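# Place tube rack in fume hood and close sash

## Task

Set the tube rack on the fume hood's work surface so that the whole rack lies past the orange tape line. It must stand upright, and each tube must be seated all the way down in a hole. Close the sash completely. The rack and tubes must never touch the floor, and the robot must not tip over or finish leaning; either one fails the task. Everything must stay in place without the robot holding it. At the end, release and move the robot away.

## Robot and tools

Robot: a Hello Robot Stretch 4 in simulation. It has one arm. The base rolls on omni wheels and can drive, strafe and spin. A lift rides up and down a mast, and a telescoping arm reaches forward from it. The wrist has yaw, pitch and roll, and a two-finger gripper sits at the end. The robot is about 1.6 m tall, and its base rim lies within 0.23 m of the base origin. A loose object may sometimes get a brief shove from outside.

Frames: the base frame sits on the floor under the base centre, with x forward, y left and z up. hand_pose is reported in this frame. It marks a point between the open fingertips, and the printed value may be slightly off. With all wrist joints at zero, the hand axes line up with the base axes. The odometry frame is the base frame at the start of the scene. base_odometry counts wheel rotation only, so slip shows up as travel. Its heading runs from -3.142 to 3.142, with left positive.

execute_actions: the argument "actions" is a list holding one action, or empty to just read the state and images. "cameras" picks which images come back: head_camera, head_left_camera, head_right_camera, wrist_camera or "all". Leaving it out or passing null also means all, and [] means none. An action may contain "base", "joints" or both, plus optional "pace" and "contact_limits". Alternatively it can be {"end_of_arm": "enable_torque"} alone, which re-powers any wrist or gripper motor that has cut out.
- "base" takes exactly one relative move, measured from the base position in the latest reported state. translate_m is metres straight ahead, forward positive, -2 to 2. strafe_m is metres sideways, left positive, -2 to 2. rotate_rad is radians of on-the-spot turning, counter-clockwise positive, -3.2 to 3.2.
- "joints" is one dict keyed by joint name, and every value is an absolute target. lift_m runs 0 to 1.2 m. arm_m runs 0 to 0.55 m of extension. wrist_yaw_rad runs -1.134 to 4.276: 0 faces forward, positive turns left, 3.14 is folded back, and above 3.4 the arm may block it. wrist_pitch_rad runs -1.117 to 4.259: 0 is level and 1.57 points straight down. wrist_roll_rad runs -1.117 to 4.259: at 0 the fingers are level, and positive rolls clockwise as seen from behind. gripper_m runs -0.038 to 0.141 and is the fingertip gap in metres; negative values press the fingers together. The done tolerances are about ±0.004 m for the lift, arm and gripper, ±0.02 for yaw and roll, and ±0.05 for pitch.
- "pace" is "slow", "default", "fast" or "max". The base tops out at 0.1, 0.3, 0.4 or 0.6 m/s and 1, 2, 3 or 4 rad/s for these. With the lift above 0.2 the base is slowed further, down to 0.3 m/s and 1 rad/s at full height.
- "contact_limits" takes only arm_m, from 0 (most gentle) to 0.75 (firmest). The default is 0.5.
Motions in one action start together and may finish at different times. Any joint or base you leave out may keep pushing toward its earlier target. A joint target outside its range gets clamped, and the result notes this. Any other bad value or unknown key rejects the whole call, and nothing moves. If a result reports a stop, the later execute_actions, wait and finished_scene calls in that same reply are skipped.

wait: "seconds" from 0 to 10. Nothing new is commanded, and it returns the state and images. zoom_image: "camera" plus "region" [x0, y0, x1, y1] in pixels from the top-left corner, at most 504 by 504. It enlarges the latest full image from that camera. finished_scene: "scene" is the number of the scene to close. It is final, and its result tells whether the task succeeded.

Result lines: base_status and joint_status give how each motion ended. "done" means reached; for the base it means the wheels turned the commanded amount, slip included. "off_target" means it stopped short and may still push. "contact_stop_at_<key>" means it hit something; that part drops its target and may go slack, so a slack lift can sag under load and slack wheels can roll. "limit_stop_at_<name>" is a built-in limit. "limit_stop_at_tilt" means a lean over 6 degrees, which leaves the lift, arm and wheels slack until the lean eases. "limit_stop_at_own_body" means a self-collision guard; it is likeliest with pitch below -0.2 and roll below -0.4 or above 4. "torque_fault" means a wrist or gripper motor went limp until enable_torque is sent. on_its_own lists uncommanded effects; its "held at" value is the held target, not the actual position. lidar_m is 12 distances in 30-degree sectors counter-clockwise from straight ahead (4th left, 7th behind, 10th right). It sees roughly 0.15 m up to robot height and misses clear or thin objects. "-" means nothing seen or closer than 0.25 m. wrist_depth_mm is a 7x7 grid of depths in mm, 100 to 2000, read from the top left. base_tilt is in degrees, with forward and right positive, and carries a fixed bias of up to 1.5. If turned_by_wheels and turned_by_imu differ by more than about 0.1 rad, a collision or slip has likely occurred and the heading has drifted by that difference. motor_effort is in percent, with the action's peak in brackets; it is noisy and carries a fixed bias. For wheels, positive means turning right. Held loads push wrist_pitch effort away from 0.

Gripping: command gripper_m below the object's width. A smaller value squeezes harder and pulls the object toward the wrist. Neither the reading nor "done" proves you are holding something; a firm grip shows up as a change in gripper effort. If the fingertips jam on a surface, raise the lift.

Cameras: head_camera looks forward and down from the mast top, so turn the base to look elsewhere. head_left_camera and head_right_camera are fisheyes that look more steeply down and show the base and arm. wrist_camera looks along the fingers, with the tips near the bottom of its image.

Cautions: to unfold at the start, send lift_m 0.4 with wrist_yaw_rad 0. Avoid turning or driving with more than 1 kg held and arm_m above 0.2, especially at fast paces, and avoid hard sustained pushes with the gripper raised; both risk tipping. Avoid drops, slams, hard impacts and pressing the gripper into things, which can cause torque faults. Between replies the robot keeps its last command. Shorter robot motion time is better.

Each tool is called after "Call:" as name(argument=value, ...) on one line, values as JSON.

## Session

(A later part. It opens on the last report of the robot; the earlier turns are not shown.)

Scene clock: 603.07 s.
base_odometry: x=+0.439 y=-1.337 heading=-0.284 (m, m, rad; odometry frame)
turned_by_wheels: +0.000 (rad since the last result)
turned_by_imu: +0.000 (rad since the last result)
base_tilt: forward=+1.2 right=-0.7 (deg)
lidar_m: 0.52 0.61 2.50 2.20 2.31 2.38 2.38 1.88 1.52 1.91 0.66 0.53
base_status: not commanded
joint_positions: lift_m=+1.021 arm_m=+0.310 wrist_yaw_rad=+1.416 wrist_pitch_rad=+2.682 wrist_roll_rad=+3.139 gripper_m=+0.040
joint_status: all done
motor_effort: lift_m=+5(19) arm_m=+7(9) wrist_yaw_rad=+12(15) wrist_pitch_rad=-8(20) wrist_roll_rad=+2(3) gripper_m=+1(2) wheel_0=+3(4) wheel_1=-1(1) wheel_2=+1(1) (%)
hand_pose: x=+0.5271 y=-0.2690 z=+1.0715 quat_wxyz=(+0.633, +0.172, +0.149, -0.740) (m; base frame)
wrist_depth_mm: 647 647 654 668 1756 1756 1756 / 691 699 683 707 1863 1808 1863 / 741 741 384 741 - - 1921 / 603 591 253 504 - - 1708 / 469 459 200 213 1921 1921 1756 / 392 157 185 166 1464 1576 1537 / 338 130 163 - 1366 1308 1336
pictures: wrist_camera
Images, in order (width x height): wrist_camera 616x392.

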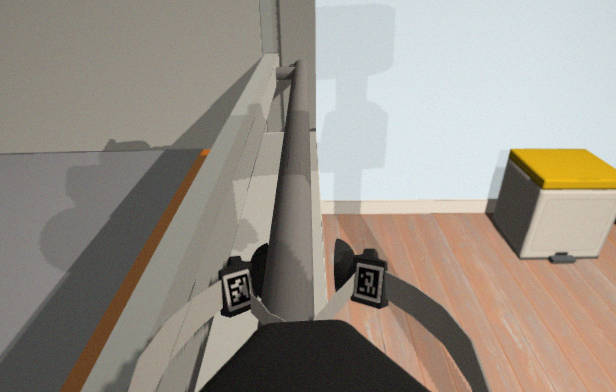

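Call:
execute_actions(actions=[{"joints":{"wrist_pitch_rad":2.76,"lift_m":1.008,"arm_m":0.307},"pace":"slow"}], cameras=["wrist_camera"])

Call:
execute_actions(actions=[{"joints":{"wrist_pitch_rad":2.84,"lift_m":0.996,"arm_m":0.307},"pace":"slow"}], cameras=["wrist_camera"])

Scene clock: 605.83 s.
base_odometry: x=+0.439 y=-1.337 heading=-0.284 (m, m, rad; odometry frame)
turned_by_wheels: +0.001 (rad since the last result)
turned_by_imu: +0.001 (rad since the last result)
base_tilt: forward=+1.3 right=-0.7 (deg)
lidar_m: 0.54 0.60 2.49 2.17 2.28 2.40 2.38 1.89 1.51 1.90 0.63 0.53
base_status: not commanded
joint_positions: lift_m=+1.013 arm_m=+0.308 wrist_yaw_rad=+1.423 wrist_pitch_rad=+2.758 wrist_roll_rad=+3.141 gripper_m=+0.040
joint_status: lift_m contact_stop (moved -0.008 of -0.013); the others done
on_its_own: lift_m is slack since a contact_stop (your +1.008 is given up)
motor_effort: lift_m=+18(19) arm_m=+0(9) wrist_yaw_rad=-9(12) wrist_pitch_rad=+2(37) wrist_roll_rad=+0(6) gripper_m=-1(1) wheel_0=+8(7) wheel_1=+0(1) wheel_2=+4(4) (%)
hand_pose: x=+0.5258 y=-0.2775 z=+1.0831 quat_wxyz=(+0.641, +0.144, +0.125, -0.743) (m; base frame)
wrist_depth_mm: 661 654 654 668 1661 1708 1708 / 699 699 699 707 1808 1808 1808 / 741 741 732 741 - 1921 1863 / 691 676 303 591 - - 1708 / 521 517 211 233 - - 1661 / 415 389 184 172 203 1661 1618 / 353 134 161 - 1464 1397 1464
pictures: wrist_camera
Images, in order (width x height): wrist_camera 616x392.

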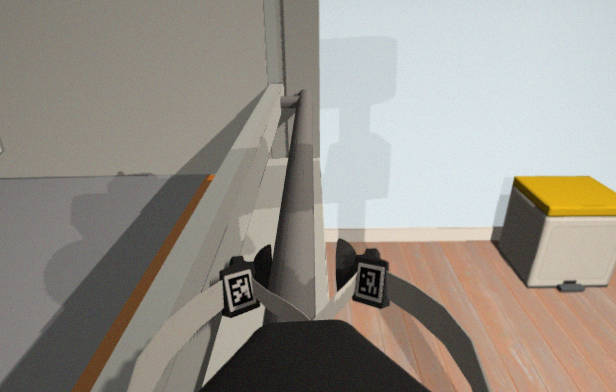

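not run: a stop came earlier in this reply.

Call:
execute_actions(actions=[{"joints":{"wrist_pitch_rad":2.85,"lift_m":1.003,"wrist_roll_rad":3.25},"pace":"slow"}], cameras=["wrist_camera"])

Scene clock: 608.50 s.
base_odometry: x=+0.439 y=-1.337 heading=-0.284 (m, m, rad; odometry frame)
turned_by_wheels: +0.000 (rad since the last result)
turned_by_imu: +0.000 (rad since the last result)
base_tilt: forward=+1.2 right=-0.7 (deg)
lidar_m: 0.52 0.60 2.49 2.19 2.28 2.38 2.38 1.88 1.52 1.91 0.66 0.51
base_status: not commanded
joint_positions: lift_m=+1.004 arm_m=+0.308 wrist_yaw_rad=+1.418 wrist_pitch_rad=+2.849 wrist_roll_rad=+3.249 gripper_m=+0.040
joint_status: all done
motor_effort: lift_m=+11(20) arm_m=+0(0) wrist_yaw_rad=+8(8) wrist_pitch_rad=+2(17) wrist_roll_rad=+4(5) gripper_m=-2(2) wheel_0=+5(7) wheel_1=+0(0) wheel_2=+4(4) (%)
hand_pose: x=+0.5230 y=-0.2863 z=+1.0988 quat_wxyz=(+0.637, +0.145, +0.054, -0.755) (m; base frame)
wrist_depth_mm: 634 647 654 1808 1756 1756 1808 / 676 676 676 1808 1756 1921 1863 / 715 715 707 750 1921 1863 1921 / 741 750 436 750 - - 1756 / 699 668 242 469 - - 1661 / 521 496 190 178 202 1756 1661 / 418 166 163 - 1499 1430 1430
pictures: wrist_camera
Images, in order (width x height): wrist_camera 616x392.

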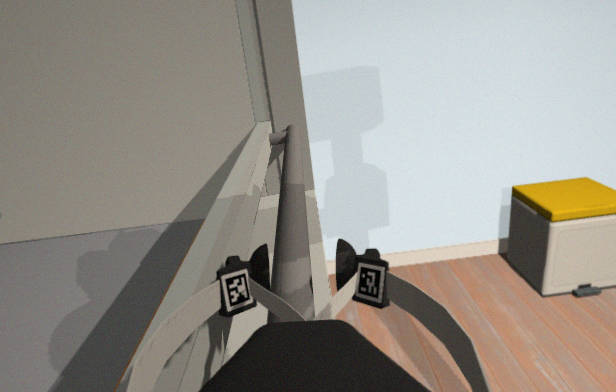

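Call:
execute_actions(actions=[{"joints":{"wrist_pitch_rad":3.0,"wrist_roll_rad":3.14}}], cameras=["wrist_camera"])

Call:
execute_actions(actions=[{"joints":{"gripper_m":0.0,"lift_m":0.86},"pace":"max"}], cameras=["wrist_camera","head_right_camera"])

Scene clock: 611.23 s.
base_odometry: x=+0.439 y=-1.337 heading=-0.284 (m, m, rad; odometry frame)
turned_by_wheels: +0.000 (rad since the last result)
turned_by_imu: -0.001 (rad since the last result)
base_tilt: forward=+1.3 right=-0.7 (deg)
lidar_m: 0.53 0.62 2.47 2.17 2.32 2.38 2.37 1.87 1.50 1.91 0.68 0.53
base_status: not commanded
joint_positions: lift_m=+1.003 arm_m=+0.308 wrist_yaw_rad=+1.420 wrist_pitch_rad=+2.997 wrist_roll_rad=+3.140 gripper_m=+0.040
joint_status: all done
motor_effort: lift_m=+16(17) arm_m=+0(0) wrist_yaw_rad=+2(8) wrist_pitch_rad=+4(15) wrist_roll_rad=-1(3) gripper_m=-3(2) wheel_0=+2(5) wheel_1=+0(0) wheel_2=+2(3) (%)
hand_pose: x=+0.5222 y=-0.2954 z=+1.1401 quat_wxyz=(+0.650, +0.054, +0.047, -0.756) (m; base frame)
wrist_depth_mm: 676 676 676 691 1756 1756 1756 / 691 691 691 715 1863 1863 1808 / 707 707 715 741 1921 1863 1921 / 732 723 741 741 1921 1921 1983 / 750 741 741 699 - - - / 609 603 195 251 203 - 1576 / 473 193 192 - 1921 1756 1661
pictures: wrist_camera
Images, in order (width x height): wrist_camera 616x392.

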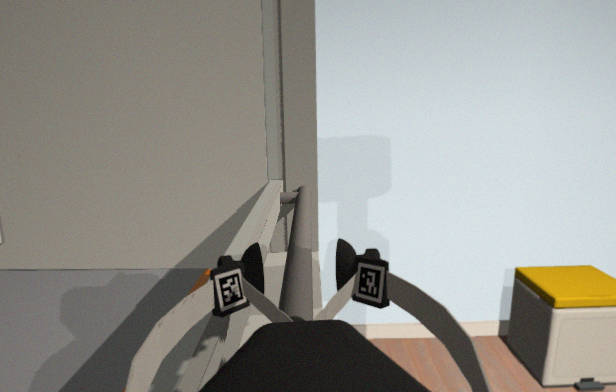

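Scene clock: 612.43 s.
base_odometry: x=+0.439 y=-1.337 heading=-0.285 (m, m, rad; odometry frame)
turned_by_wheels: +0.000 (rad since the last result)
turned_by_imu: +0.004 (rad since the last result)
base_tilt: forward=+1.3 right=-0.7 (deg)
lidar_m: 0.52 0.60 2.48 2.18 2.31 2.38 2.36 1.89 1.52 1.92 0.65 0.53
base_status: not commanded
joint_positions: lift_m=+0.958 arm_m=+0.308 wrist_yaw_rad=+1.420 wrist_pitch_rad=+2.998 wrist_roll_rad=+3.140 gripper_m=+0.000
joint_status: lift_m contact_stop (moved -0.045 of -0.143); the others done
on_its_own: lift_m is slack since a contact_stop (your +0.860 is given up)
motor_effort: lift_m=+20(22) arm_m=-1(0) wrist_yaw_rad=+1(26) wrist_pitch_rad=+3(96) wrist_roll_rad=+0(22) gripper_m=-5(4) wheel_0=-2(2) wheel_1=-1(3) wheel_2=-1(8) (%)
hand_pose: x=+0.5223 y=-0.2954 z=+1.0949 quat_wxyz=(+0.650, +0.054, +0.047, -0.756) (m; base frame)
wrist_depth_mm: 683 676 676 707 1756 1756 1808 / 699 699 683 715 1863 1756 1808 / 723 707 707 741 1863 1921 1863 / 741 759 741 750 1921 1863 1921 / 732 732 621 387 - - - / 512 508 186 193 188 - 1618 / 399 373 183 - 1863 1756 1661
pictures: head_right_camera, wrist_camera
Images, in order (width x height): head_right_camera 420x672, wrist_camera 616x392.

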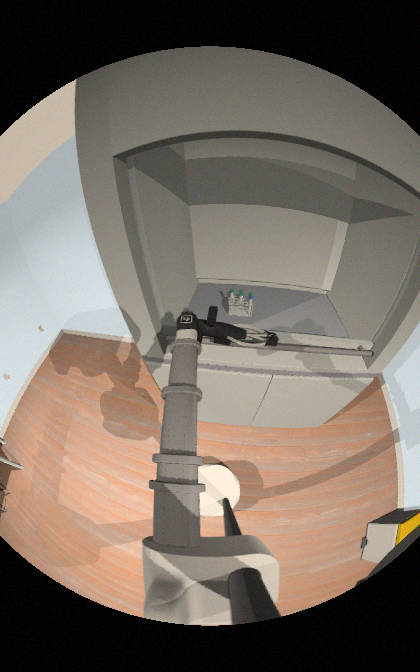

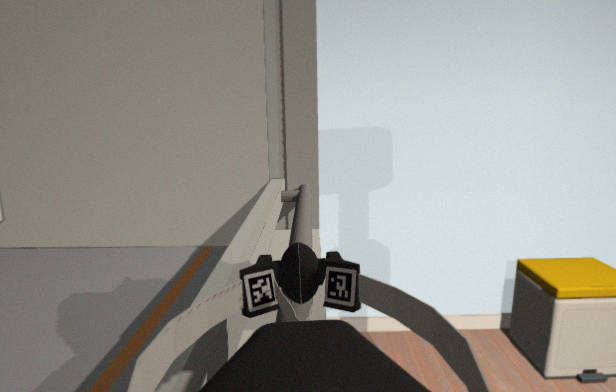

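Call:
execute_actions(actions=[{"joints":{"wrist_pitch_rad":3.3,"lift_m":0.84},"pace":"max"}], cameras=["wrist_camera"])

Scene clock: 615.27 s.
base_odometry: x=+0.439 y=-1.337 heading=-0.285 (m, m, rad; odometry frame)
turned_by_wheels: +0.000 (rad since the last result)
turned_by_imu: +0.002 (rad since the last result)
base_tilt: forward=+1.3 right=-0.6 (deg)
lidar_m: 0.53 0.59 2.53 2.15 2.29 2.40 2.37 1.86 1.53 1.89 0.68 0.53
base_status: not commanded
joint_positions: lift_m=+0.891 arm_m=+0.308 wrist_yaw_rad=+1.420 wrist_pitch_rad=+3.330 wrist_roll_rad=+3.140 gripper_m=+0.000
joint_status: lift_m contact_stop (moved -0.067 of -0.118); the others done
on_its_own: lift_m is slack since a contact_stop (your +0.840 is given up)
motor_effort: lift_m=+20(18) arm_m=-1(1) wrist_yaw_rad=+1(23) wrist_pitch_rad=+3(59) wrist_roll_rad=+1(24) gripper_m=-5(5) wheel_0=-1(3) wheel_1=+0(2) wheel_2=+0(7) (%)
hand_pose: x=+0.5227 y=-0.2933 z=+1.1230 quat_wxyz=(+0.649, -0.072, -0.061, -0.755) (m; base frame)
wrist_depth_mm: 809 798 809 820 - - - / 788 788 778 809 - - - / 778 788 768 778 - - 1983 / 759 768 759 768 1863 1921 1921 / 750 741 750 732 1921 1921 1921 / 732 741 185 193 187 1863 1808 / 691 597 654 - 1863 1808 1863
pictures: wrist_camera
Images, in order (width x height): wrist_camera 616x392.

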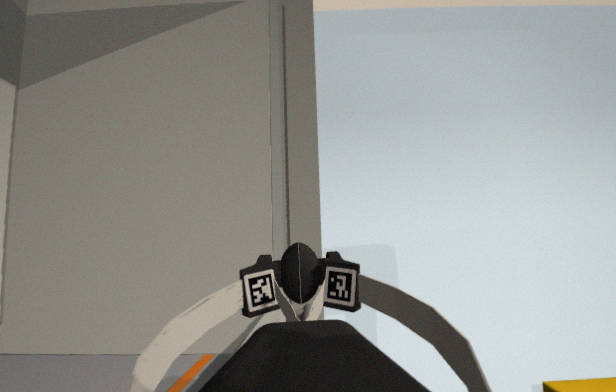

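Lever down with pitch now.

Call:
execute_actions(actions=[{"joints":{"wrist_pitch_rad":3.33,"lift_m":0.82},"pace":"max"}], cameras=[])

Scene clock: 618.10 s.
base_odometry: x=+0.439 y=-1.337 heading=-0.285 (m, m, rad; odometry frame)
turned_by_wheels: +0.000 (rad since the last result)
turned_by_imu: +0.002 (rad since the last result)
base_tilt: forward=+1.3 right=-0.7 (deg)
lidar_m: 0.54 0.60 2.49 2.17 2.31 2.38 2.38 1.87 1.54 1.89 0.67 0.54
base_status: not commanded
joint_positions: lift_m=+0.856 arm_m=+0.308 wrist_yaw_rad=+1.420 wrist_pitch_rad=+3.360 wrist_roll_rad=+3.140 gripper_m=+0.000
joint_status: lift_m contact_stop (moved -0.035 of -0.071); the others done
on_its_own: lift_m is slack since a contact_stop (your +0.820 is given up)
motor_effort: lift_m=+20(21) arm_m=-1(1) wrist_yaw_rad=+0(20) wrist_pitch_rad=+2(59) wrist_roll_rad=+0(23) gripper_m=-4(6) wheel_0=-1(2) wheel_1=+0(2) wheel_2=+0(6) (%)
hand_pose: x=+0.5230 y=-0.2916 z=+1.0964 quat_wxyz=(+0.648, -0.083, -0.071, -0.754) (m; base frame)
wrist_depth_mm: 831 820 831 842 - - - / 820 809 798 809 - - - / 788 778 778 798 - - - / 778 768 759 768 1983 1863 1863 / 750 741 759 741 1863 1863 1921 / 741 732 185 193 187 1863 1808 / 654 549 609 - 1808 1808 1756
pictures: none
No camera images: the call's "cameras" was empty. Leave "cameras" out to get every camera's image.

Call:
execute_actions(actions=[{"joints":{"wrist_pitch_rad":3.33,"lift_m":0.79},"pace":"max"}], cameras=["head_right_camera"])

Scene clock: 620.07 s.
base_odometry: x=+0.439 y=-1.337 heading=-0.285 (m, m, rad; odometry frame)
turned_by_wheels: +0.000 (rad since the last result)
turned_by_imu: +0.004 (rad since the last result)
base_tilt: forward=+1.2 right=-0.6 (deg)
lidar_m: 0.53 0.61 2.53 2.17 2.29 2.36 2.36 1.87 1.54 1.91 0.66 0.54
base_status: not commanded
joint_positions: lift_m=+0.843 arm_m=+0.308 wrist_yaw_rad=+1.417 wrist_pitch_rad=+3.365 wrist_roll_rad=+3.141 gripper_m=+0.000
joint_status: lift_m contact_stop (moved -0.012 of -0.066); the others done
on_its_own: lift_m is slack since a contact_stop (your +0.790 is given up)
motor_effort: lift_m=+17(17) arm_m=-1(1) wrist_yaw_rad=+9(18) wrist_pitch_rad=-15(56) wrist_roll_rad=-5(23) gripper_m=-4(5) wheel_0=-1(1) wheel_1=+1(1) wheel_2=-2(2) (%)
hand_pose: x=+0.5222 y=-0.2914 z=+1.0857 quat_wxyz=(+0.647, -0.085, -0.072, -0.755) (m; base frame)
wrist_depth_mm: 831 831 831 842 - - - / 809 820 820 820 - - - / 788 798 788 820 - - - / 788 759 750 778 1921 1863 1863 / 750 750 759 750 1863 1863 1863 / 732 732 186 193 187 1756 1863 / 668 554 603 - 1808 1808 1808
pictures: head_right_camera
Images, in order (width x height): head_right_camera 420x672.

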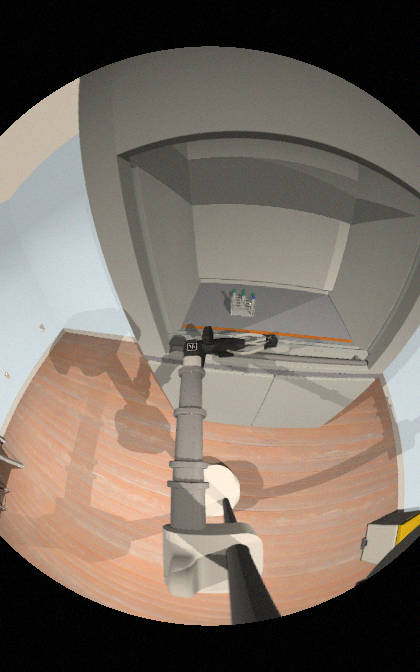

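Call:
execute_actions(actions=[{"joints":{"wrist_pitch_rad":3.3,"lift_m":0.79},"pace":"max"}], cameras=[])

Scene clock: 622.10 s.
base_odometry: x=+0.439 y=-1.337 heading=-0.285 (m, m, rad; odometry frame)
turned_by_wheels: +0.000 (rad since the last result)
turned_by_imu: +0.000 (rad since the last result)
base_tilt: forward=+1.3 right=-0.6 (deg)
lidar_m: 0.53 0.62 2.53 2.15 2.30 2.38 2.36 1.88 1.52 1.91 0.67 0.54
base_status: not commanded
joint_positions: lift_m=+0.846 arm_m=+0.308 wrist_yaw_rad=+1.419 wrist_pitch_rad=+3.334 wrist_roll_rad=+3.142 gripper_m=+0.000
joint_status: lift_m contact_stop (moved +0.002 of -0.053); the others done
on_its_own: lift_m is slack since a contact_stop (your +0.790 is given up)
motor_effort: lift_m=+17(17) arm_m=-1(1) wrist_yaw_rad=+5(16) wrist_pitch_rad=-15(49) wrist_roll_rad=-6(20) gripper_m=-4(4) wheel_0=-2(2) wheel_1=+0(2) wheel_2=-1(2) (%)
hand_pose: x=+0.5224 y=-0.2932 z=+1.0793 quat_wxyz=(+0.648, -0.073, -0.063, -0.755) (m; base frame)
wrist_depth_mm: 809 809 809 831 - - - / 798 798 788 820 - - - / 778 788 768 788 - - 1921 / 768 778 759 778 1921 1921 1921 / 768 741 759 741 1863 1921 1863 / 741 741 185 193 188 1863 1808 / 585 496 439 - 1756 1808 1863
pictures: none
No camera images: the call's "cameras" was empty. Leave "cameras" out to get every camera's image.

Bottomed. Lift off and inspect from the side.

Call:
execute_actions(actions=[{"joints":{"wrist_pitch_rad":3.2,"lift_m":0.9},"pace":"fast"}], cameras=[])

Call:
execute_actions(actions=[{"joints":{"arm_m":0.0},"base":{"translate_m":-0.2},"pace":"fast"}], cameras=[])

Call:
execute_actions(actions=[{"joints":{"wrist_yaw_rad":3.0,"wrist_pitch_rad":3.14,"lift_m":0.8,"arm_m":0.12},"pace":"fast"}])

Scene clock: 626.40 s.
base_odometry: x=+0.439 y=-1.337 heading=-0.285 (m, m, rad; odometry frame)
turned_by_wheels: +0.000 (rad since the last result)
turned_by_imu: +0.000 (rad since the last result)
base_tilt: forward=+1.3 right=-0.6 (deg)
lidar_m: 0.53 0.61 2.54 2.16 2.32 2.38 2.37 1.88 1.53 1.91 0.65 0.53
base_status: not commanded
joint_positions: lift_m=+0.900 arm_m=+0.308 wrist_yaw_rad=+1.420 wrist_pitch_rad=+3.198 wrist_roll_rad=+3.140 gripper_m=+0.000
joint_status: all done
motor_effort: lift_m=+25(25) arm_m=-1(1) wrist_yaw_rad=+1(6) wrist_pitch_rad=+2(14) wrist_roll_rad=-1(3) gripper_m=-4(5) wheel_0=-1(2) wheel_1=+1(1) wheel_2=-1(2) (%)
hand_pose: x=+0.5220 y=-0.2979 z=+1.0943 quat_wxyz=(+0.652, -0.022, -0.018, -0.758) (m; base frame)
wrist_depth_mm: 759 759 741 759 1921 1983 1863 / 741 750 750 768 1921 1921 1863 / 759 759 750 768 1921 1863 1863 / 750 750 750 750 1921 1921 1921 / 750 750 741 750 1983 1921 1921 / 707 699 186 193 187 1863 1921 / 477 427 364 - 1983 1863 1576
pictures: none
No camera images: the call's "cameras" was empty. Leave "cameras" out to get every camera's image.

Scene clock: 628.27 s.
base_odometry: x=+0.247 y=-1.280 heading=-0.285 (m, m, rad; odometry frame)
turned_by_wheels: +0.000 (rad since the last result)
turned_by_imu: +0.000 (rad since the last result)
base_tilt: forward=+1.2 right=-0.7 (deg)
lidar_m: 0.74 0.83 2.87 2.16 2.36 2.20 2.18 1.72 1.44 1.89 0.88 0.72
base_status: done
joint_positions: lift_m=+0.900 arm_m=+0.001 wrist_yaw_rad=+1.420 wrist_pitch_rad=+3.198 wrist_roll_rad=+3.140 gripper_m=+0.000
joint_status: all done
motor_effort: lift_m=+25(24) arm_m=-5(7) wrist_yaw_rad=+2(0) wrist_pitch_rad=+4(4) wrist_roll_rad=+2(2) gripper_m=-5(4) wheel_0=+0(7) wheel_1=-1(9) wheel_2=-1(11) (%)
hand_pose: x=+0.2148 y=-0.2979 z=+1.0942 quat_wxyz=(+0.651, -0.022, -0.018, -0.758) (m; base frame)
wrist_depth_mm: 676 1921 1808 1808 1756 1756 1808 / 676 1863 1921 1863 1808 1808 1808 / 683 1921 1808 1808 1863 1808 1756 / 691 1808 1863 1921 1863 1808 1808 / 676 1921 1808 1808 1808 1808 1808 / 661 1863 185 193 187 1756 1756 / 668 1808 1808 - 1863 1499 1618
pictures: none
No camera images: the call's "cameras" was empty. Leave "cameras" out to get every camera's image.

Scene clock: 629.70 s.
base_odometry: x=+0.247 y=-1.280 heading=-0.285 (m, m, rad; odometry frame)
turned_by_wheels: +0.000 (rad since the last result)
turned_by_imu: +0.000 (rad since the last result)
base_tilt: forward=+1.3 right=-0.6 (deg)
lidar_m: 0.72 0.84 2.89 2.16 2.32 2.21 2.18 1.74 1.45 1.87 0.90 0.73
base_status: not commanded
joint_positions: lift_m=+0.800 arm_m=+0.119 wrist_yaw_rad=+3.000 wrist_pitch_rad=+3.138 wrist_roll_rad=+3.140 gripper_m=+0.000
joint_status: all done
motor_effort: lift_m=+16(23) arm_m=+5(4) wrist_yaw_rad=+2(5) wrist_pitch_rad=+4(6) wrist_roll_rad=+1(1) gripper_m=-4(5) wheel_0=-1(0) wheel_1=-1(1) wheel_2=-1(1) (%)
hand_pose: x=+0.5880 y=+0.0457 z=+0.9775 quat_wxyz=(+0.997, -0.001, +0.002, -0.071) (m; base frame)
wrist_depth_mm: 1229 402 549 1008 1008 991 1008 / 1229 402 544 1025 1025 1025 991 / 1255 410 544 1042 1025 1008 1008 / 1255 410 439 473 473 469 466 / 1281 415 413 407 407 407 402 / 1308 421 185 193 188 410 404 / 1308 424 421 - 415 413 410
pictures: head_camera, head_left_camera, head_right_camera, wrist_camera
Images, in order (width x height): head_camera 420x560, head_left_camera 420x672, head_right_camera 420x672, wrist_camera 616x392.

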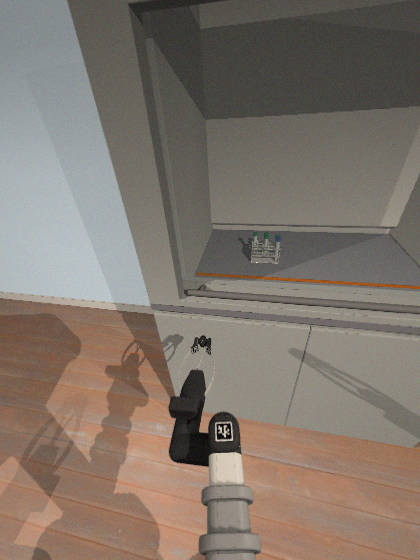

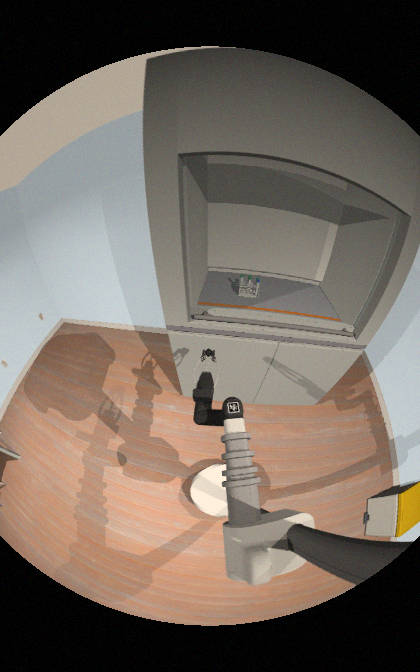

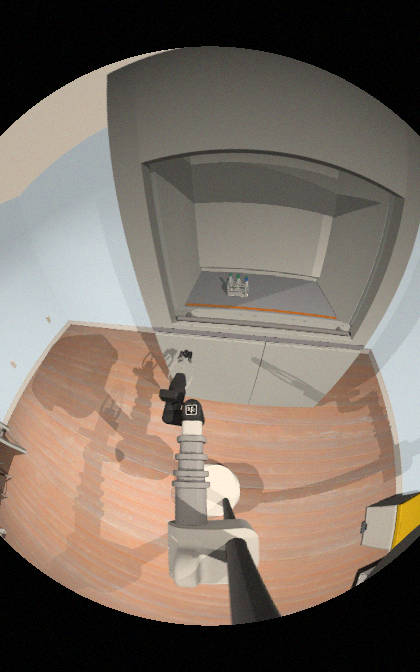

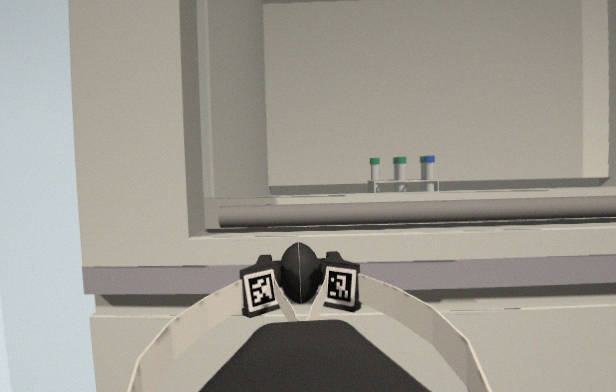

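Call:
zoom_image(camera="wrist_camera", region=[180,140,460,250])

Call:
execute_actions(actions=[{"joints":{"lift_m":0.765,"arm_m":0.05},"pace":"fast"}], cameras=["wrist_camera"])

Call:
zoom_image(camera="wrist_camera", region=[190,140,330,230])

Region (180, 140, 460, 250) of wrist_camera's 616x392 image, scaled by 1.800; it fills the top 198 rows of this view, and the rest is white.

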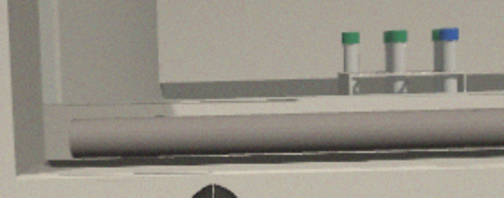

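Scene clock: 633.20 s.
base_odometry: x=+0.247 y=-1.280 heading=-0.285 (m, m, rad; odometry frame)
turned_by_wheels: +0.000 (rad since the last result)
turned_by_imu: +0.000 (rad since the last result)
base_tilt: forward=+1.2 right=-0.6 (deg)
lidar_m: 0.71 0.80 2.86 2.17 2.34 2.20 2.17 1.75 1.45 1.86 0.88 0.73
base_status: not commanded
joint_positions: lift_m=+0.765 arm_m=+0.051 wrist_yaw_rad=+3.000 wrist_pitch_rad=+3.138 wrist_roll_rad=+3.140 gripper_m=+0.000
joint_status: all done
motor_effort: lift_m=+17(15) arm_m=-5(5) wrist_yaw_rad=+0(1) wrist_pitch_rad=+3(3) wrist_roll_rad=+1(0) gripper_m=-3(5) wheel_0=+0(1) wheel_1=-1(1) wheel_2=-1(1) (%)
hand_pose: x=+0.5197 y=+0.0459 z=+0.9425 quat_wxyz=(+0.997, -0.001, +0.002, -0.071) (m; base frame)
wrist_depth_mm: 1308 466 603 1078 1060 1060 1060 / 1308 473 597 1078 1098 1078 1078 / 1336 473 591 1098 1098 1098 1098 / 1308 477 473 488 480 473 462 / 1336 484 477 473 480 473 469 / 1336 492 185 193 188 480 473 / 1397 492 492 - 484 477 480
pictures: wrist_camera
Images, in order (width x height): wrist_camera 616x392.

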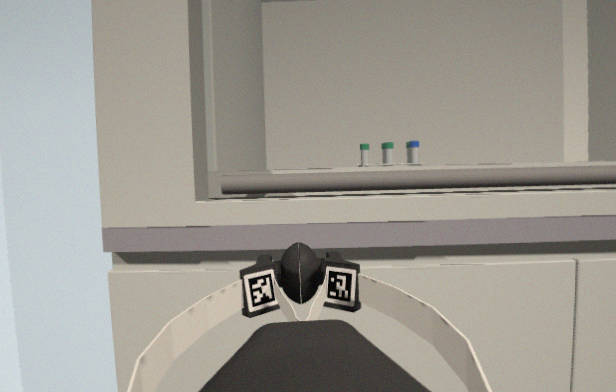

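Region (190, 140, 330, 230) of wrist_camera's 616x392 image, scaled by 3.600; it fills the top 324 rows of this view, and the rest is white.

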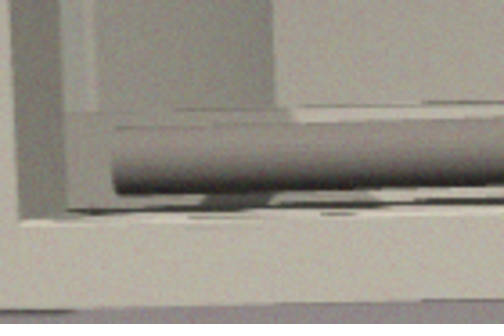

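Call:
finished_scene(scene=1)

The scene is finished: the task was done.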